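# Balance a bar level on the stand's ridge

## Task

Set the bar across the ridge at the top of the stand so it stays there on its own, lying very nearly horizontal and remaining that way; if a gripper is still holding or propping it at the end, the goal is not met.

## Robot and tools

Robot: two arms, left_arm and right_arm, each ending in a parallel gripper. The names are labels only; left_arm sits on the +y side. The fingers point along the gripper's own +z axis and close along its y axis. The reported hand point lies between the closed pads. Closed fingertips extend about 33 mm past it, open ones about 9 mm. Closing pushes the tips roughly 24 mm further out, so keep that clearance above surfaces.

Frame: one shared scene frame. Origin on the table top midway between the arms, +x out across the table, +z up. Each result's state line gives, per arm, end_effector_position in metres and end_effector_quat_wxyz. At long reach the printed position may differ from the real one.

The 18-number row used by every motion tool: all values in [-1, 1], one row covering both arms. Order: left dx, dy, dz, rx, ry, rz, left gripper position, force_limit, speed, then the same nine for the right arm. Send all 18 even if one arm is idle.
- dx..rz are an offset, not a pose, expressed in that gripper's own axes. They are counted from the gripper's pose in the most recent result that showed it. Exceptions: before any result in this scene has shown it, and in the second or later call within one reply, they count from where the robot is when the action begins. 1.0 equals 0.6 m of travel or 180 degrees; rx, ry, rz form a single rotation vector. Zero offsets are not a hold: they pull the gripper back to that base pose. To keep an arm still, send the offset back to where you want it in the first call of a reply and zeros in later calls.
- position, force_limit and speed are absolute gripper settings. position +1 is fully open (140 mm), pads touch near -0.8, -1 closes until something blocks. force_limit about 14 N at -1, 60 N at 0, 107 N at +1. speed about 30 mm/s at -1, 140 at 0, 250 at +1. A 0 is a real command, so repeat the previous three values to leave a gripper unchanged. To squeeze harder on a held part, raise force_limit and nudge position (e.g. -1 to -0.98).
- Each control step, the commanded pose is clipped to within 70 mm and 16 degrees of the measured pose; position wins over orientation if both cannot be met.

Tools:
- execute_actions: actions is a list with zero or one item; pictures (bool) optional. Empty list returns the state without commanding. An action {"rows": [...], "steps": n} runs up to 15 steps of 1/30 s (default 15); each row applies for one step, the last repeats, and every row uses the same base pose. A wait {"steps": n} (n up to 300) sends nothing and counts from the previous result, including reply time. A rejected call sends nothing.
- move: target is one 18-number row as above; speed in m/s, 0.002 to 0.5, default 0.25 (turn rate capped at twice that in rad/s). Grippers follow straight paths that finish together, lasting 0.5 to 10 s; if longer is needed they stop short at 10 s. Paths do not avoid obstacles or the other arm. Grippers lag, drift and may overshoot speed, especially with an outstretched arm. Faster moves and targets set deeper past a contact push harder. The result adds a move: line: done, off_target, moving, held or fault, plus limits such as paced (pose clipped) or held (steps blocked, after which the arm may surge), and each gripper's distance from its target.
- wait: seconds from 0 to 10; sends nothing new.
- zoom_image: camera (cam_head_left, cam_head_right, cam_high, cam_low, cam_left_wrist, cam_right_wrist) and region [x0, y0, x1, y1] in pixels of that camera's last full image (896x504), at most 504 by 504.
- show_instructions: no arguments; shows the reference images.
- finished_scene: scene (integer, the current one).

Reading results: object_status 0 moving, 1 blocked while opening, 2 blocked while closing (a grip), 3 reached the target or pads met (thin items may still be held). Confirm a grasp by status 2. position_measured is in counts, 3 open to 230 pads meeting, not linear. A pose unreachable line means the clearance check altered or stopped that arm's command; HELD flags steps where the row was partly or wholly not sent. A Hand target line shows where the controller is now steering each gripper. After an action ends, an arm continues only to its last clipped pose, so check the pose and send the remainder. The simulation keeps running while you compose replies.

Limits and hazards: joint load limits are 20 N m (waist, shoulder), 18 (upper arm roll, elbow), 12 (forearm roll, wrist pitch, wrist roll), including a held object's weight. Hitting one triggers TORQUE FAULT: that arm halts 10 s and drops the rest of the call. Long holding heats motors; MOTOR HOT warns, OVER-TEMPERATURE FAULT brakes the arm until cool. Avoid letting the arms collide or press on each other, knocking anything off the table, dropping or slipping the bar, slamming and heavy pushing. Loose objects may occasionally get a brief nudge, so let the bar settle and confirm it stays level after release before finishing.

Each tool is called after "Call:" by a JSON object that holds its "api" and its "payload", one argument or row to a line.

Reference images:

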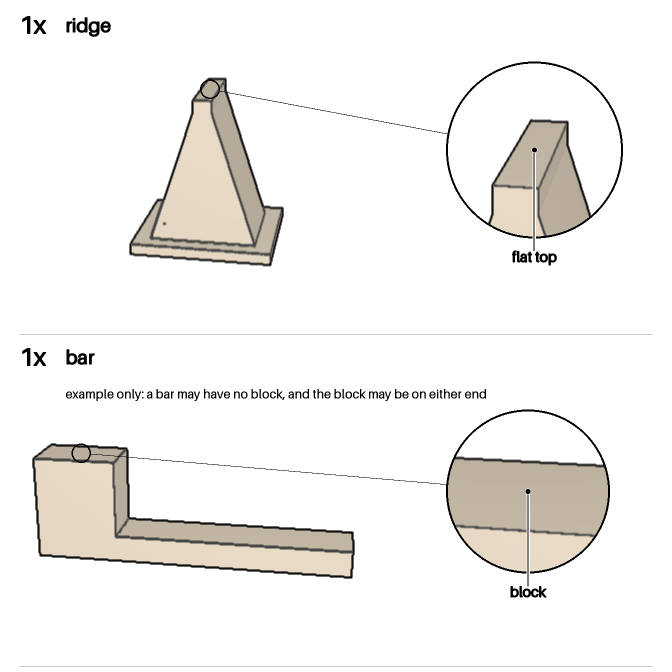

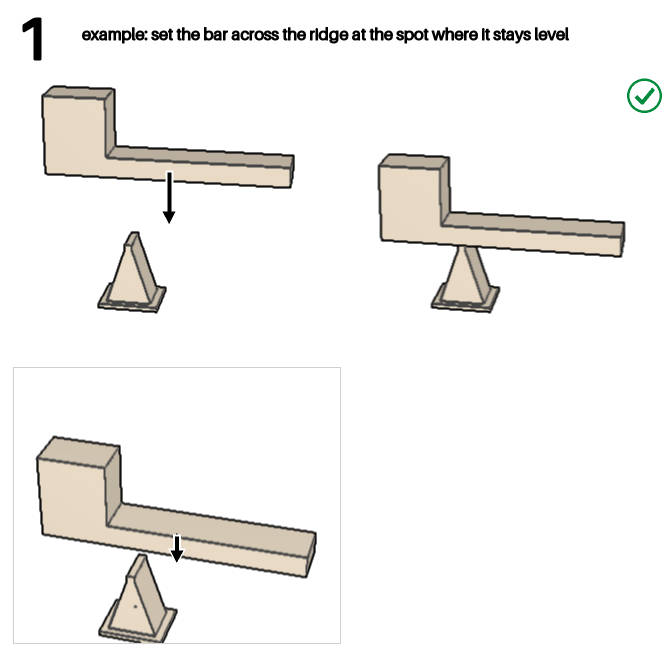

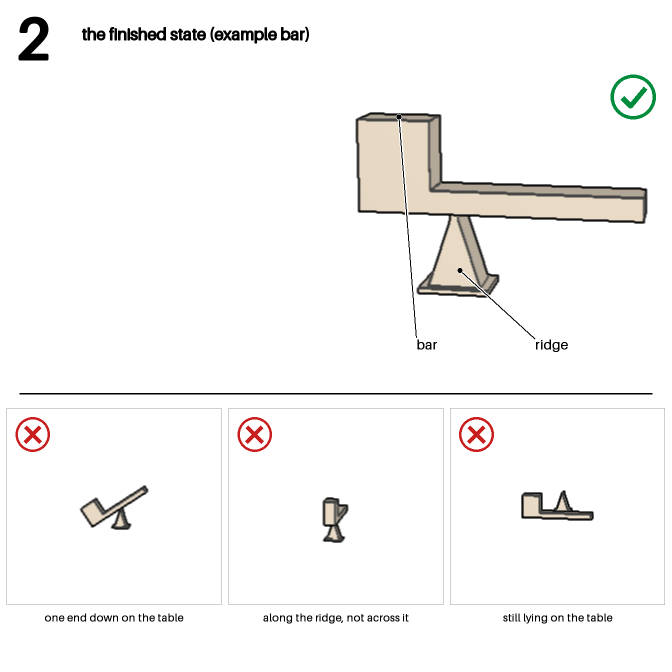

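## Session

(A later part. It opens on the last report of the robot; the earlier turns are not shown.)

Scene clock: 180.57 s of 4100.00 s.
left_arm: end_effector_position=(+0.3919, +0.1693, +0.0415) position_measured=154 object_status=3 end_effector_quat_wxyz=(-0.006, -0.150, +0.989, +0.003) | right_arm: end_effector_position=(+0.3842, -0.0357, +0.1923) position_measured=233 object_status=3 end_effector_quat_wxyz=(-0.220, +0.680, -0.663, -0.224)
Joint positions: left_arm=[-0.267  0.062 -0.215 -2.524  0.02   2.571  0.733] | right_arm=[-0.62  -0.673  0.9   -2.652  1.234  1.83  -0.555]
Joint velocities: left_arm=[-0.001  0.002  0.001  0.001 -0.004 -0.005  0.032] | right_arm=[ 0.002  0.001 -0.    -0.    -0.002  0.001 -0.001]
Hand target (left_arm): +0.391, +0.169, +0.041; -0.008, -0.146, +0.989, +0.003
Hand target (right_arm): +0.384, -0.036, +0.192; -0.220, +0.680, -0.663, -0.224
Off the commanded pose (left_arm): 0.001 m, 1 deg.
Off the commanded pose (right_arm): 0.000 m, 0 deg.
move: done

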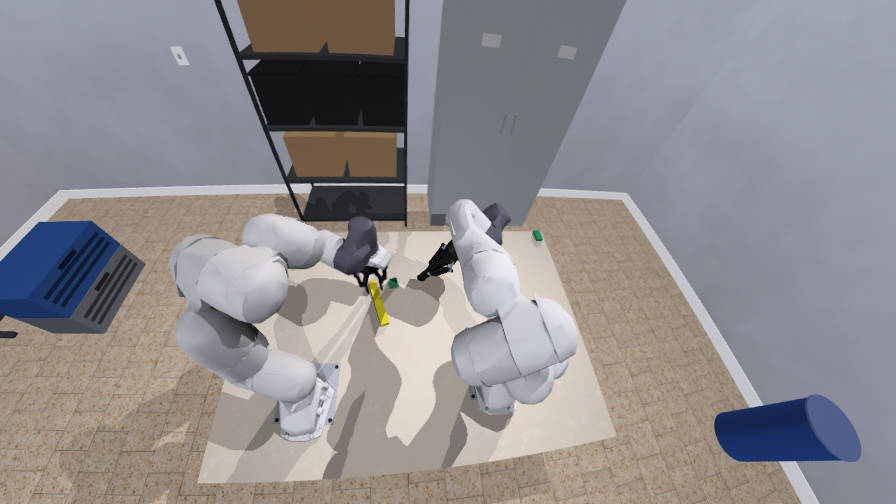

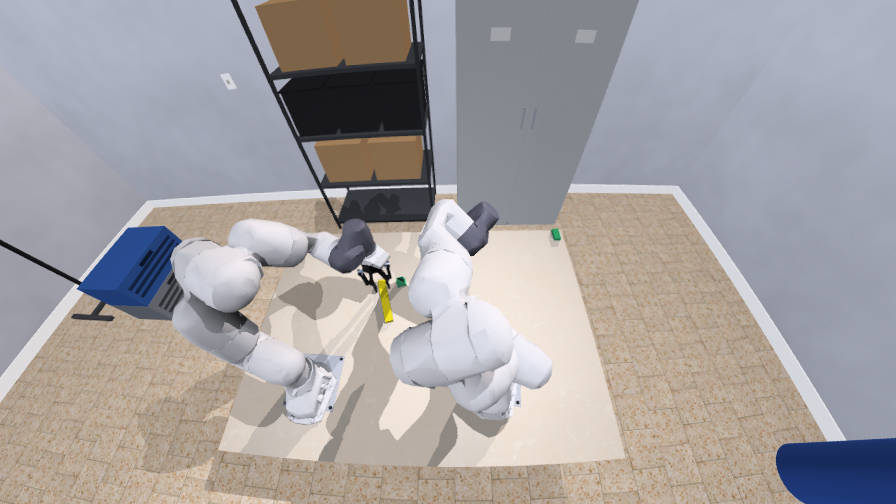

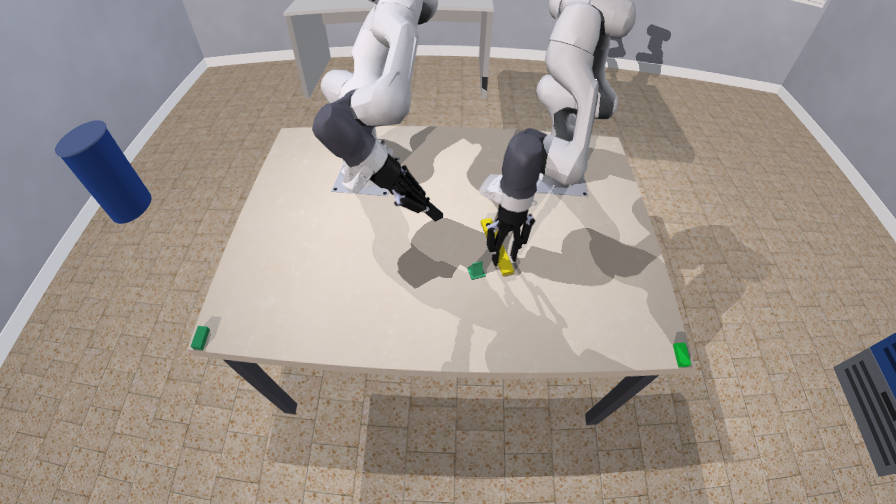

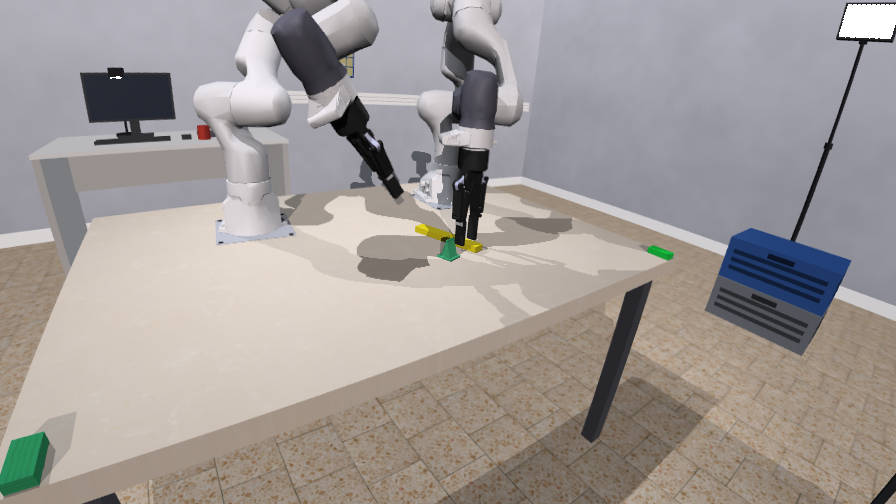

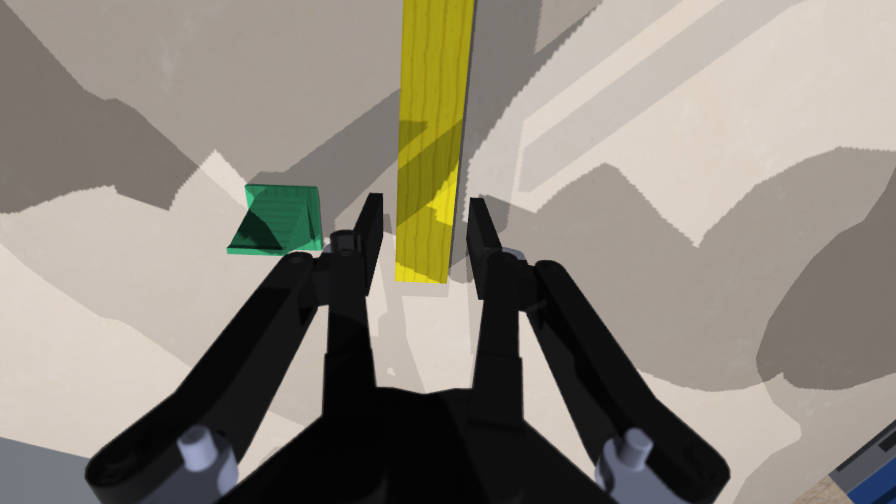

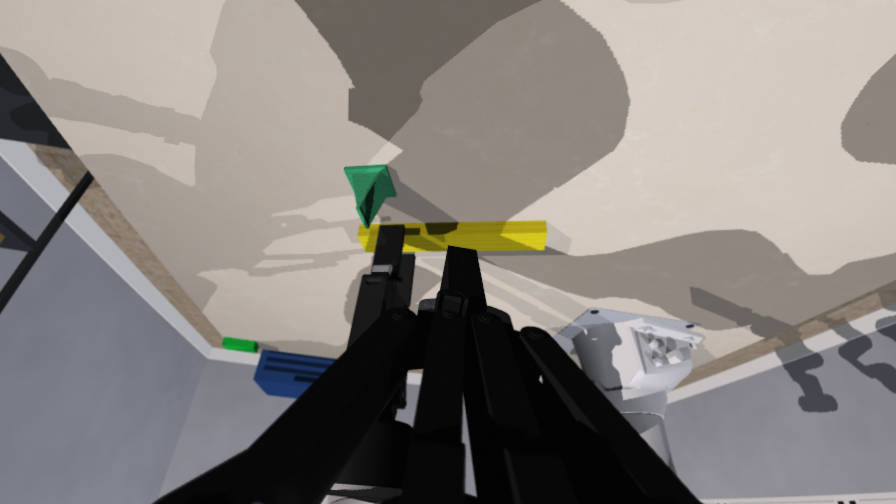

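Call:
{"api": "move", "payload": {
  "target": [0,0,0.0075,0,-0.004,0,-0.2,0,-0.5,0,0,0,0,0,0,-1,0,0],
  "speed": 0.02
}}

Call:
{"api": "move", "payload": {
  "target": [0,0,0,0,0,0,-1,0.3,-0.3,0,0,0,0,0,0,-1,0,0]
}}

Call:
{"api": "move", "payload": {
  "target": [-0.05,-0.03,-0.095,0,0,0,-1,0.3,-0.3,0,0,0,0,0,0,-1,0,0],
  "speed": 0.1
}}

Call:
{"api": "move", "payload": {
  "target": [-0.056,-0.111,0,0,0,0,-1,0.3,-0.3,0,0,0,0,0,0,-1,0,0],
  "speed": 0.1
}}

Call:
{"api": "zoom_image", "payload": {
  "camera": "cam_low",
  "region": [380,180,520,280]
}}

Scene clock: 185.70 s of 4100.00 s.
left_arm: end_effector_position=(+0.3918, +0.1697, +0.0376) position_measured=154 object_status=3 end_effector_quat_wxyz=(-0.001, -0.147, +0.989, +0.004) | right_arm: end_effector_position=(+0.3842, -0.0357, +0.1923) position_measured=233 object_status=3 end_effector_quat_wxyz=(-0.220, +0.680, -0.663, -0.224)
Joint positions: left_arm=[-0.269  0.067 -0.215 -2.533  0.037  2.591  0.723] | right_arm=[-0.62  -0.673  0.9   -2.652  1.234  1.83  -0.555]
Joint velocities: left_arm=[ 0.001 -0.    -0.001  0.     0.008  0.015 -0.026] | right_arm=[-0.001  0.    -0.    -0.001  0.002  0.     0.   ]
Hand target (left_arm): +0.392, +0.169, +0.037; +0.000, -0.150, +0.989, +0.004
Hand target (right_arm): +0.384, -0.036, +0.192; -0.220, +0.680, -0.663, -0.224
Off the commanded pose (left_arm): 0.001 m, 0 deg.
Off the commanded pose (right_arm): 0.000 m, 0 deg.
After step 90, 1.43 s passed at rest.
move: done

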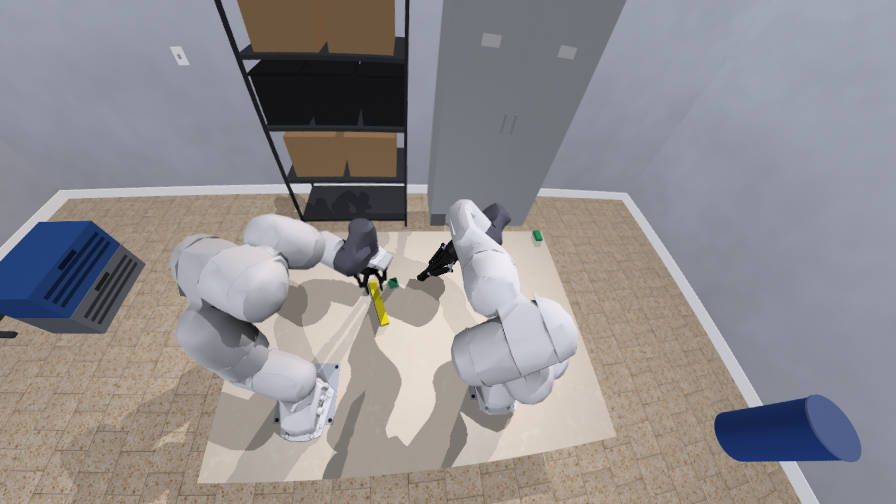

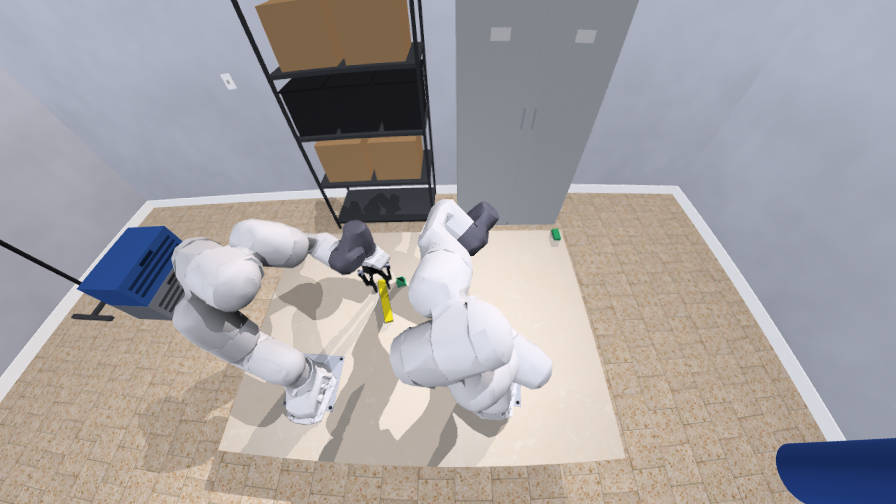

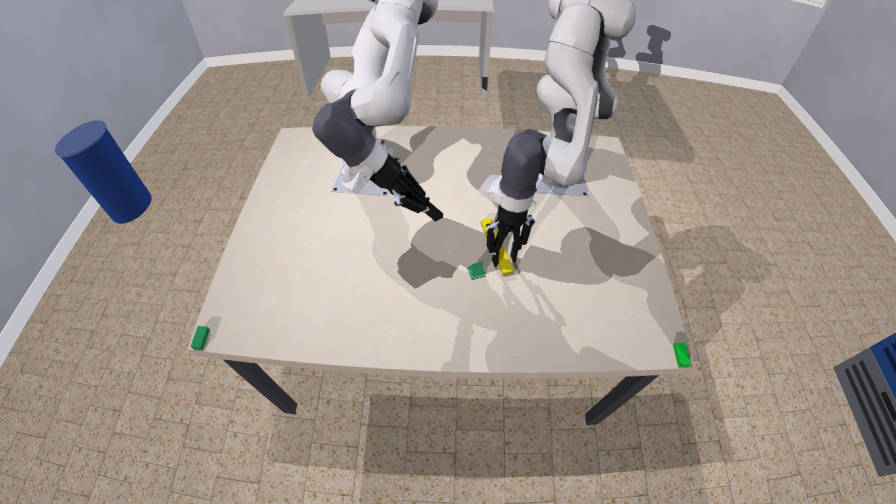

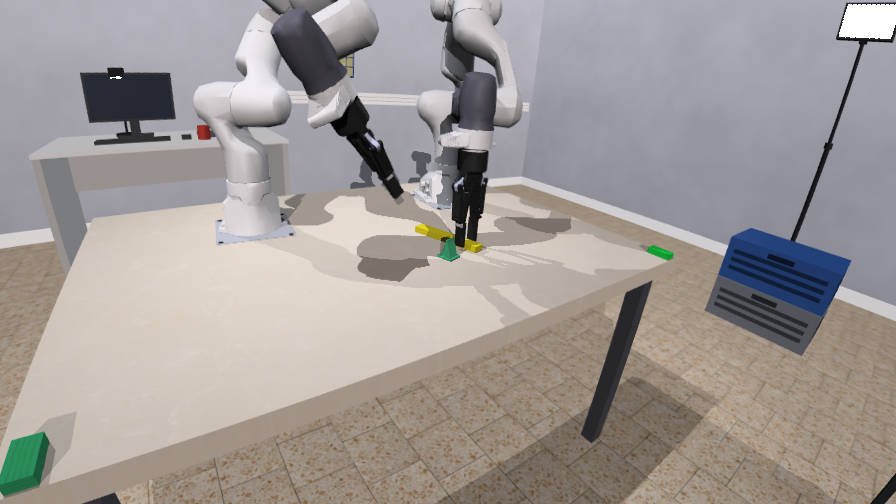

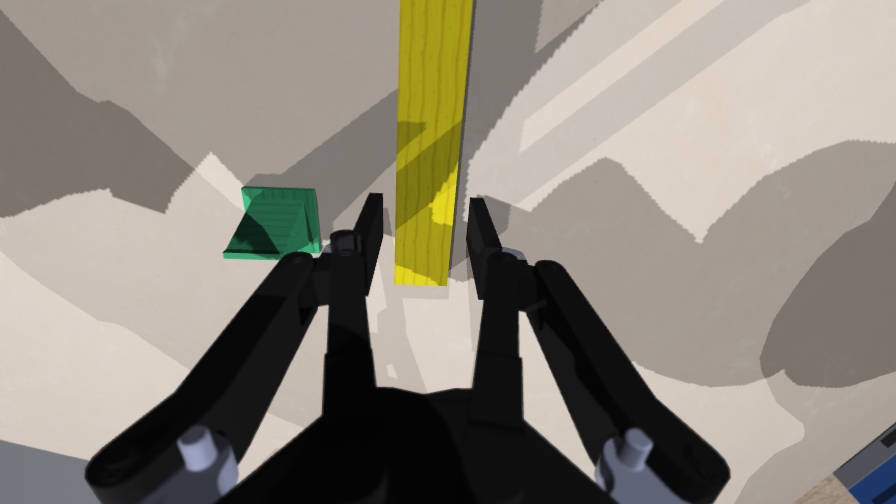

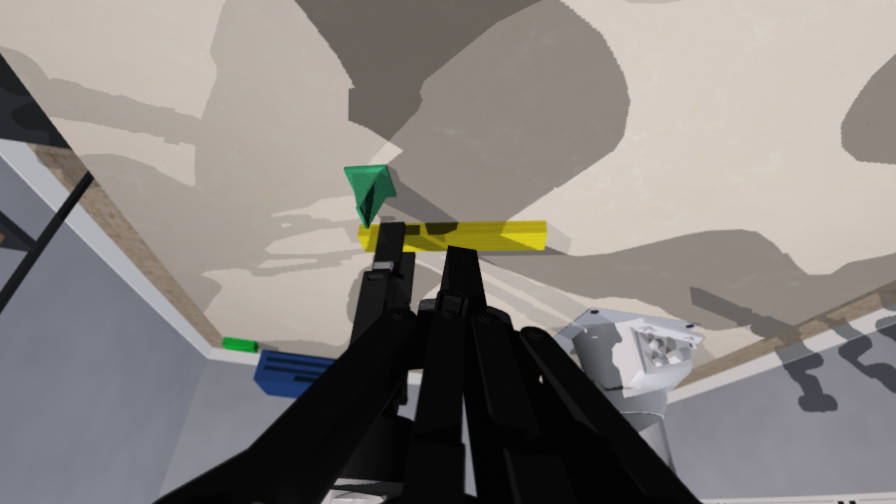

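Scene clock: 186.23 s of 4100.00 s.
left_arm: end_effector_position=(+0.3920, +0.1696, +0.0379) position_measured=186 object_status=2 end_effector_quat_wxyz=(-0.001, -0.147, +0.989, +0.004) | right_arm: end_effector_position=(+0.3842, -0.0357, +0.1923) position_measured=233 object_status=3 end_effector_quat_wxyz=(-0.220, +0.680, -0.663, -0.224)
Joint positions: left_arm=[-0.269  0.067 -0.215 -2.533  0.037  2.591  0.723] | right_arm=[-0.62  -0.673  0.9   -2.652  1.234  1.83  -0.555]
Joint velocities: left_arm=[-0.001 -0.002  0.001  0.001 -0.001  0.    -0.   ] | right_arm=[ 0.001  0.001 -0.002  0.001 -0.001 -0.     0.001]
Hand target (left_arm): +0.392, +0.170, +0.038; -0.001, -0.147, +0.989, +0.004
Hand target (right_arm): +0.384, -0.036, +0.192; -0.220, +0.680, -0.663, -0.224
Off the commanded pose (left_arm): 0.000 m, 0 deg.
Off the commanded pose (right_arm): 0.000 m, 0 deg.
move: done

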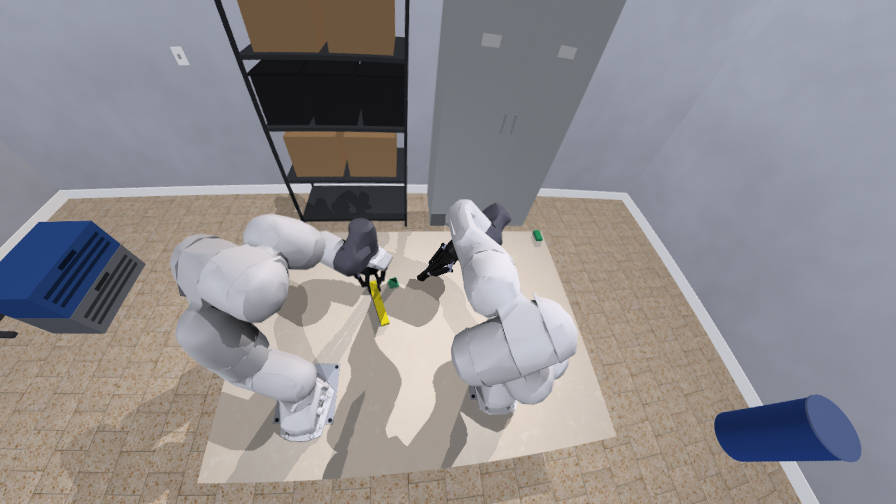

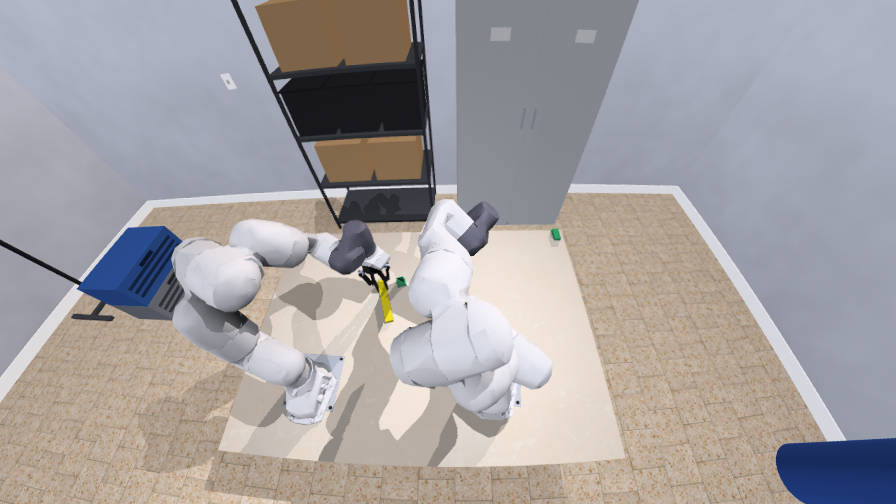

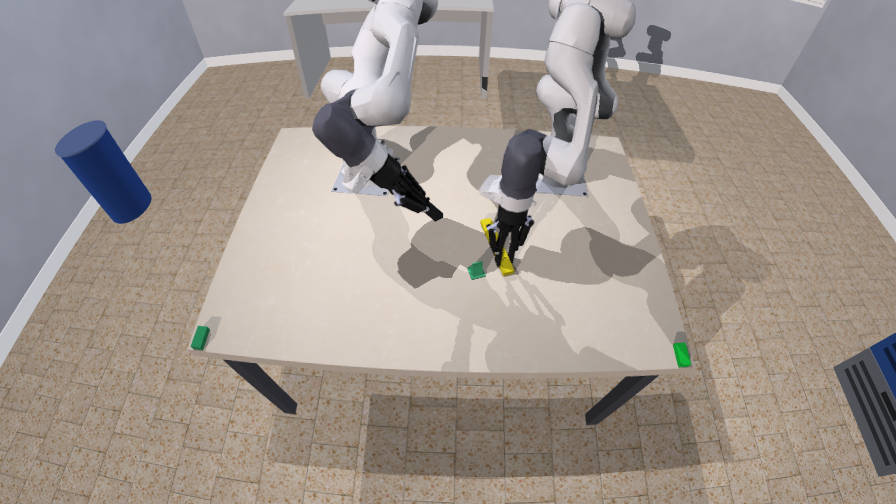

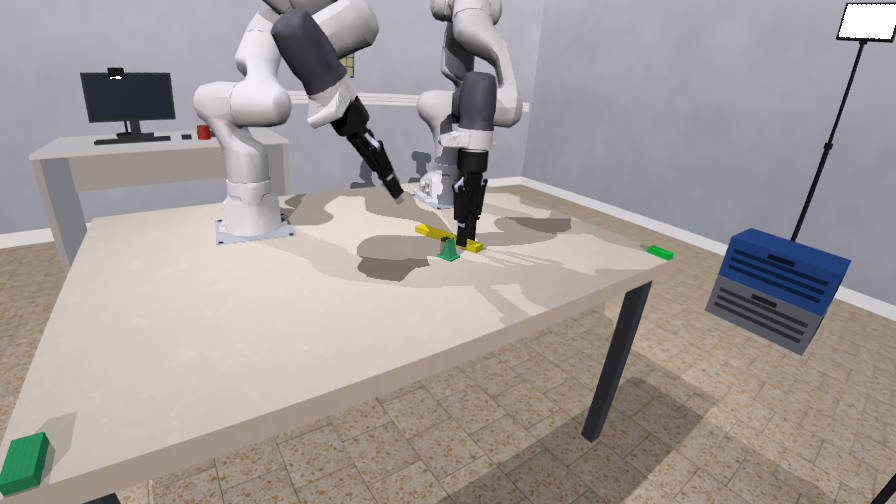

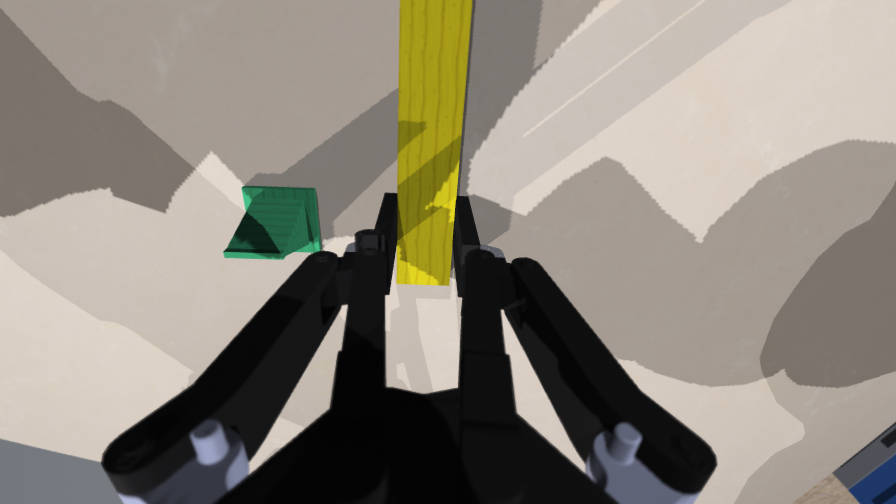

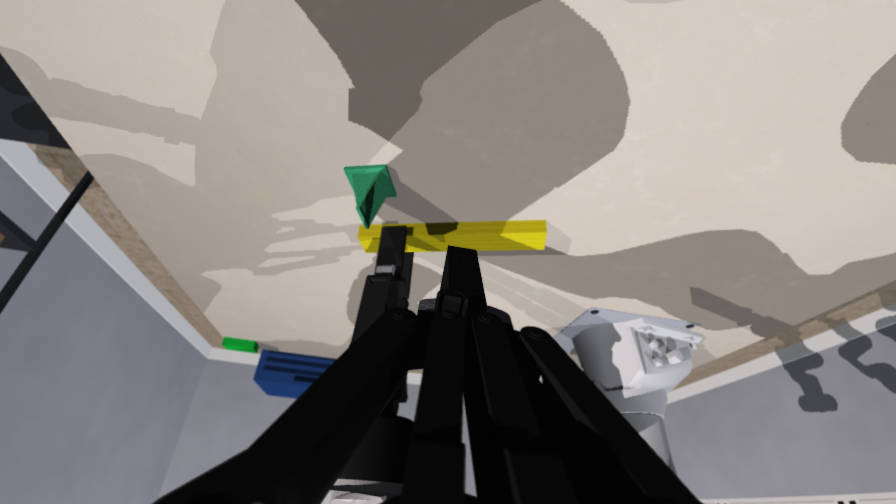

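Scene clock: 187.50 s of 4100.00 s.
left_arm: end_effector_position=(+0.4251, +0.1600, +0.0950) position_measured=186 object_status=2 end_effector_quat_wxyz=(+0.000, -0.147, +0.989, +0.004) | right_arm: end_effector_position=(+0.3842, -0.0357, +0.1923) position_measured=233 object_status=3 end_effector_quat_wxyz=(-0.220, +0.680, -0.663, -0.224)
Joint positions: left_arm=[-0.26   0.021 -0.211 -2.398  0.017  2.414  0.754] | right_arm=[-0.62  -0.673  0.9   -2.652  1.234  1.83  -0.555]
Joint velocities: left_arm=[ 0.     0.     0.    -0.    -0.001 -0.011  0.006] | right_arm=[ 0.    -0.001  0.001 -0.     0.     0.     0.002]
Hand target (left_arm): +0.425, +0.161, +0.095; -0.001, -0.147, +0.989, +0.004
Hand target (right_arm): +0.384, -0.036, +0.192; -0.220, +0.680, -0.663, -0.224
Off the commanded pose (left_arm): 0.001 m, 0 deg.
Off the commanded pose (right_arm): 0.000 m, 0 deg.
move: done

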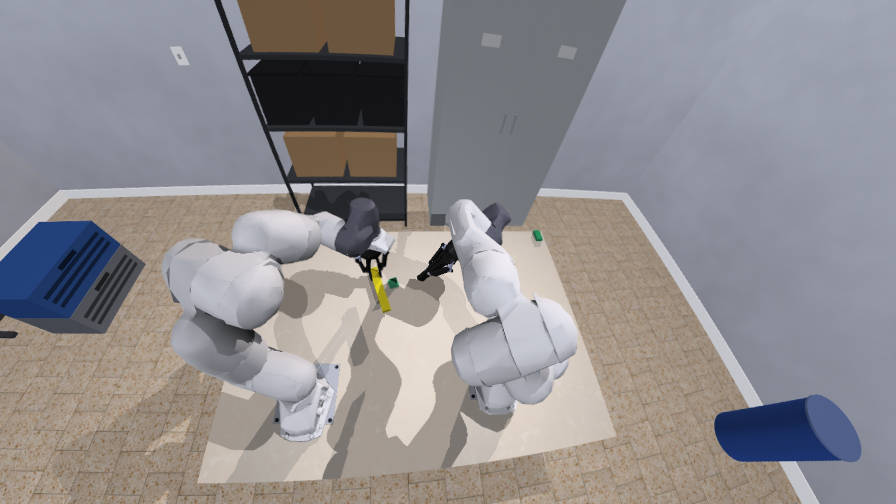

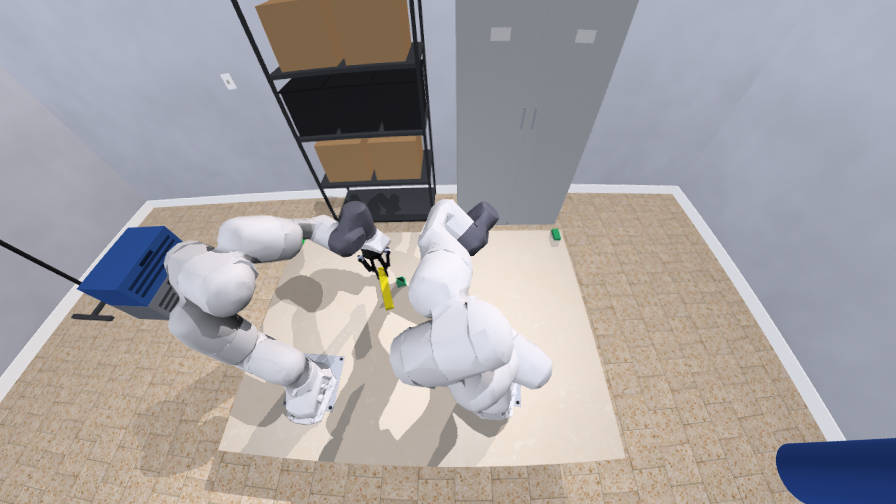

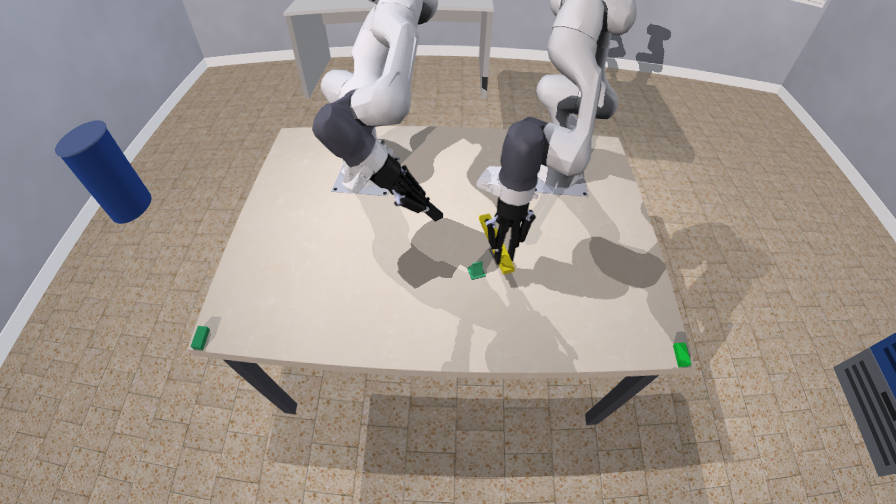

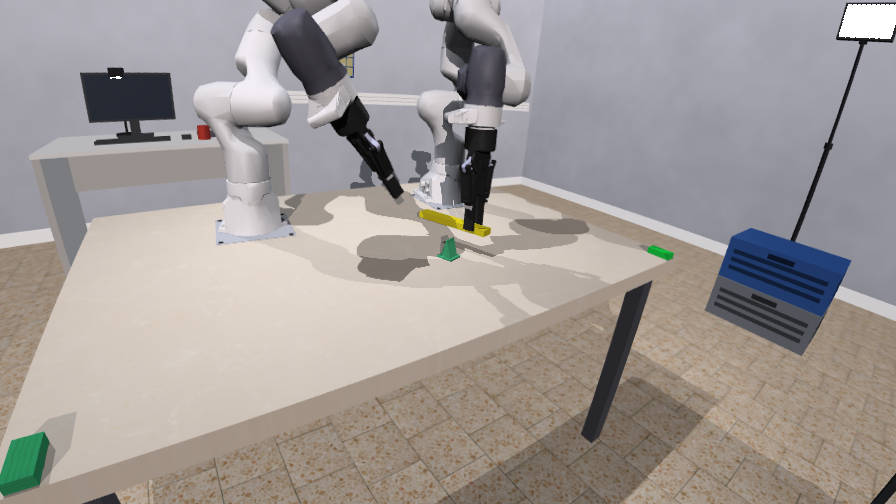

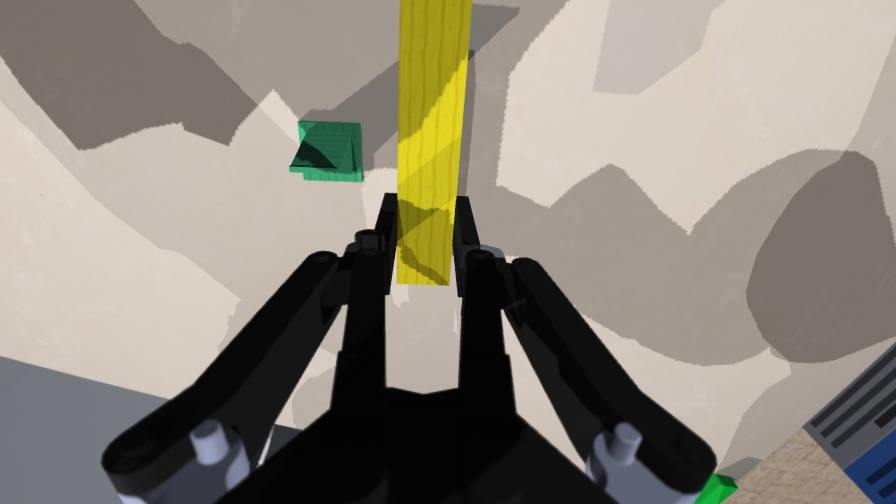

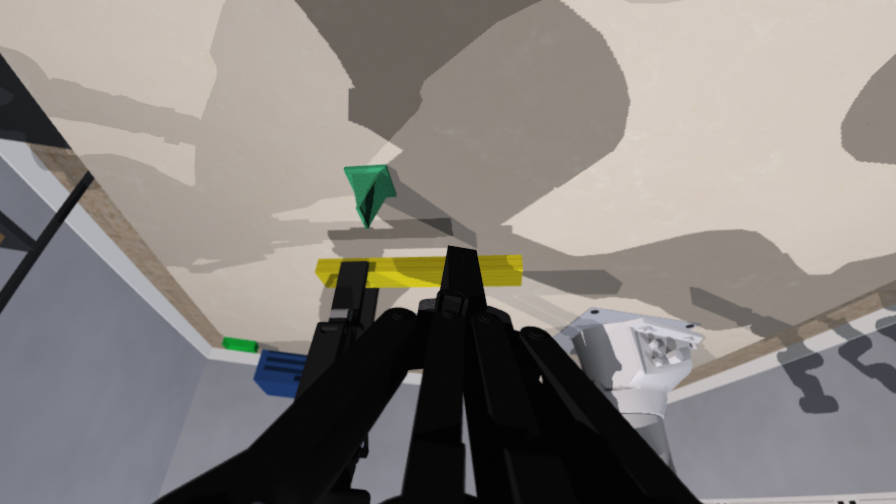

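Scene clock: 188.57 s of 4100.00 s.
left_arm: end_effector_position=(+0.4762, +0.1052, +0.0945) position_measured=186 object_status=2 end_effector_quat_wxyz=(+0.001, -0.142, +0.990, +0.001) | right_arm: end_effector_position=(+0.3842, -0.0357, +0.1923) position_measured=233 object_status=3 end_effector_quat_wxyz=(-0.220, +0.680, -0.663, -0.224)
Joint positions: left_arm=[-0.3    0.21  -0.215 -2.148  0.067  2.352  0.691] | right_arm=[-0.62  -0.673  0.9   -2.652  1.234  1.83  -0.555]
Joint velocities: left_arm=[-0.006  0.004  0.009  0.009  0.004 -0.023 -0.032] | right_arm=[-0.001 -0.001 -0.    -0.002 -0.001 -0.001 -0.   ]
Hand target (left_arm): +0.476, +0.106, +0.095; +0.000, -0.147, +0.989, +0.004
Hand target (right_arm): +0.384, -0.036, +0.192; -0.220, +0.680, -0.663, -0.224
Off the commanded pose (left_arm): 0.001 m, 1 deg.
Off the commanded pose (right_arm): 0.000 m, 0 deg.
move: done

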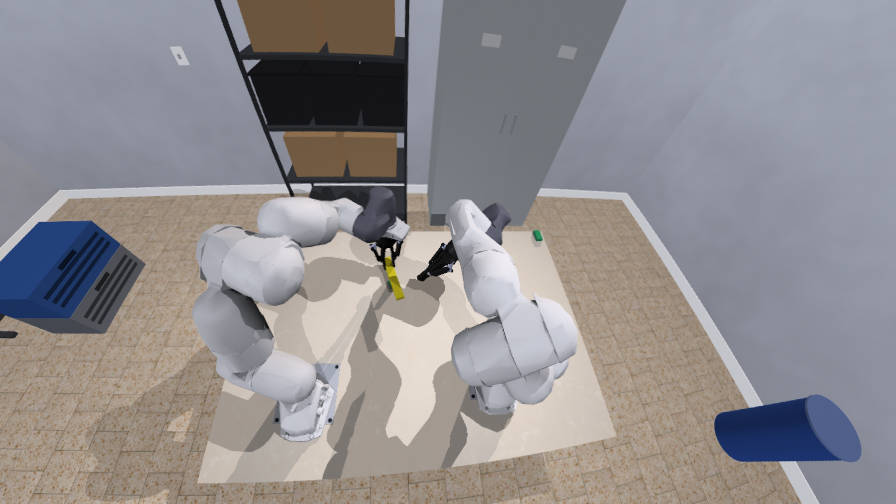

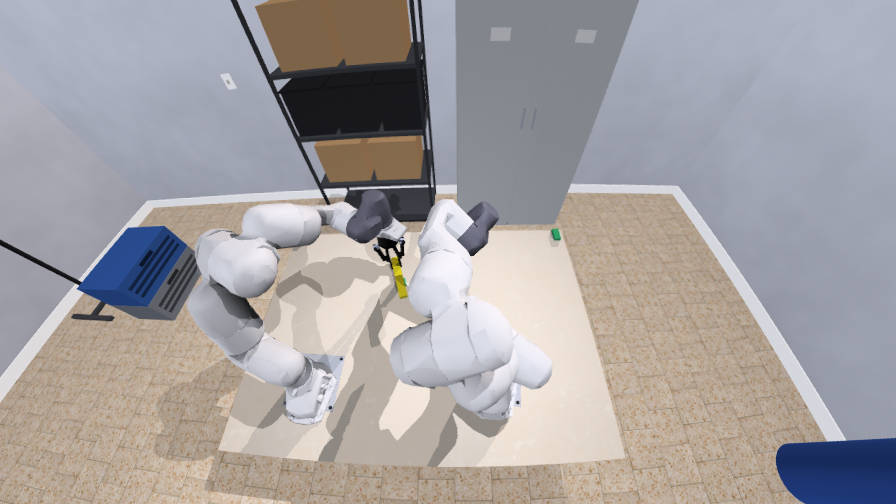

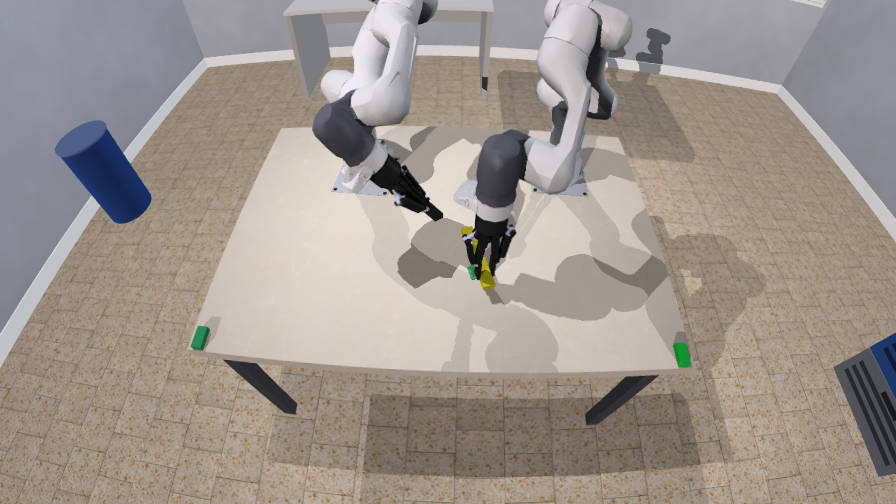

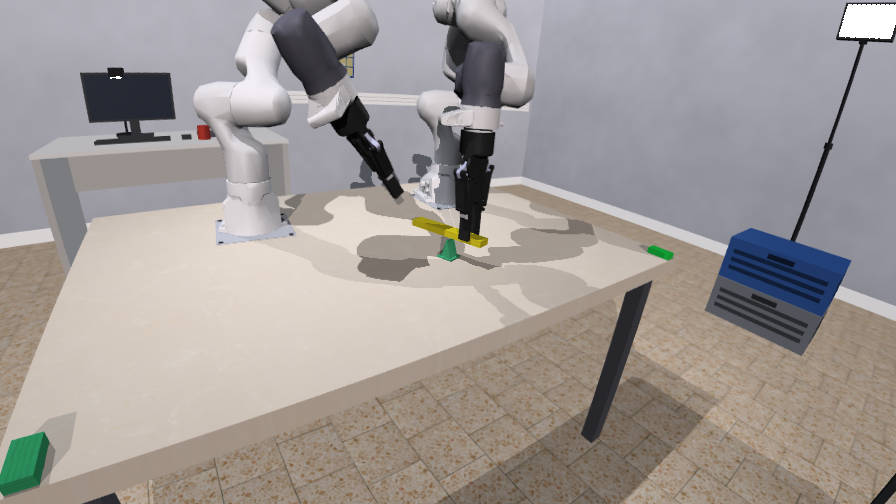

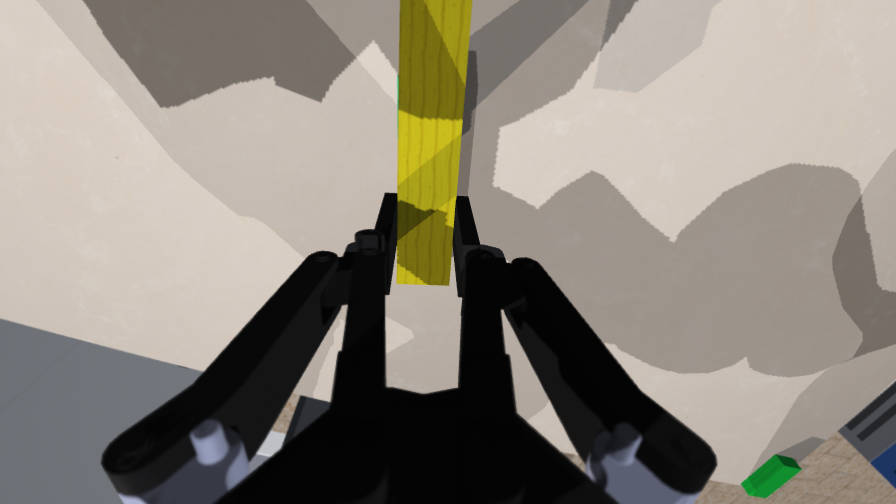

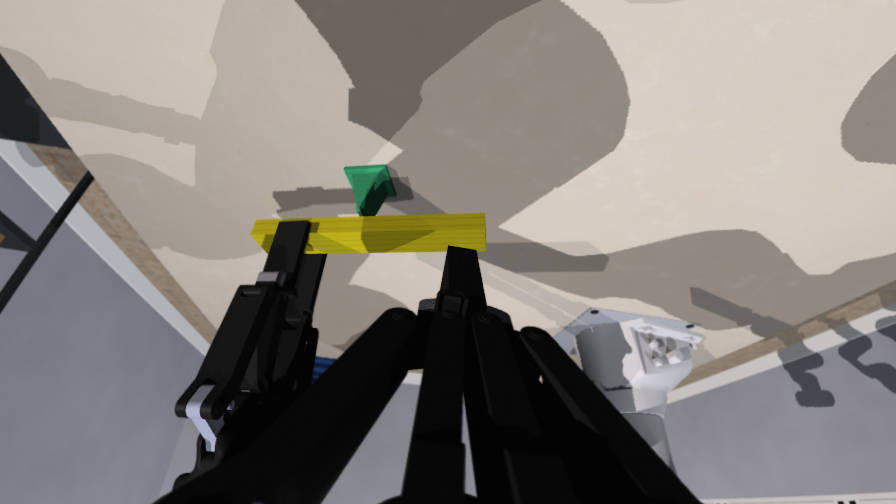

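Region (380, 180, 520, 280) of cam_low's 896x504 image, scaled by 3.600, with more detail than that image has; it fills the top 360 rows of this view, and the rest is white.

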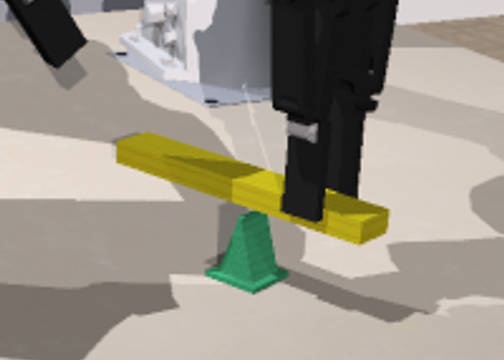

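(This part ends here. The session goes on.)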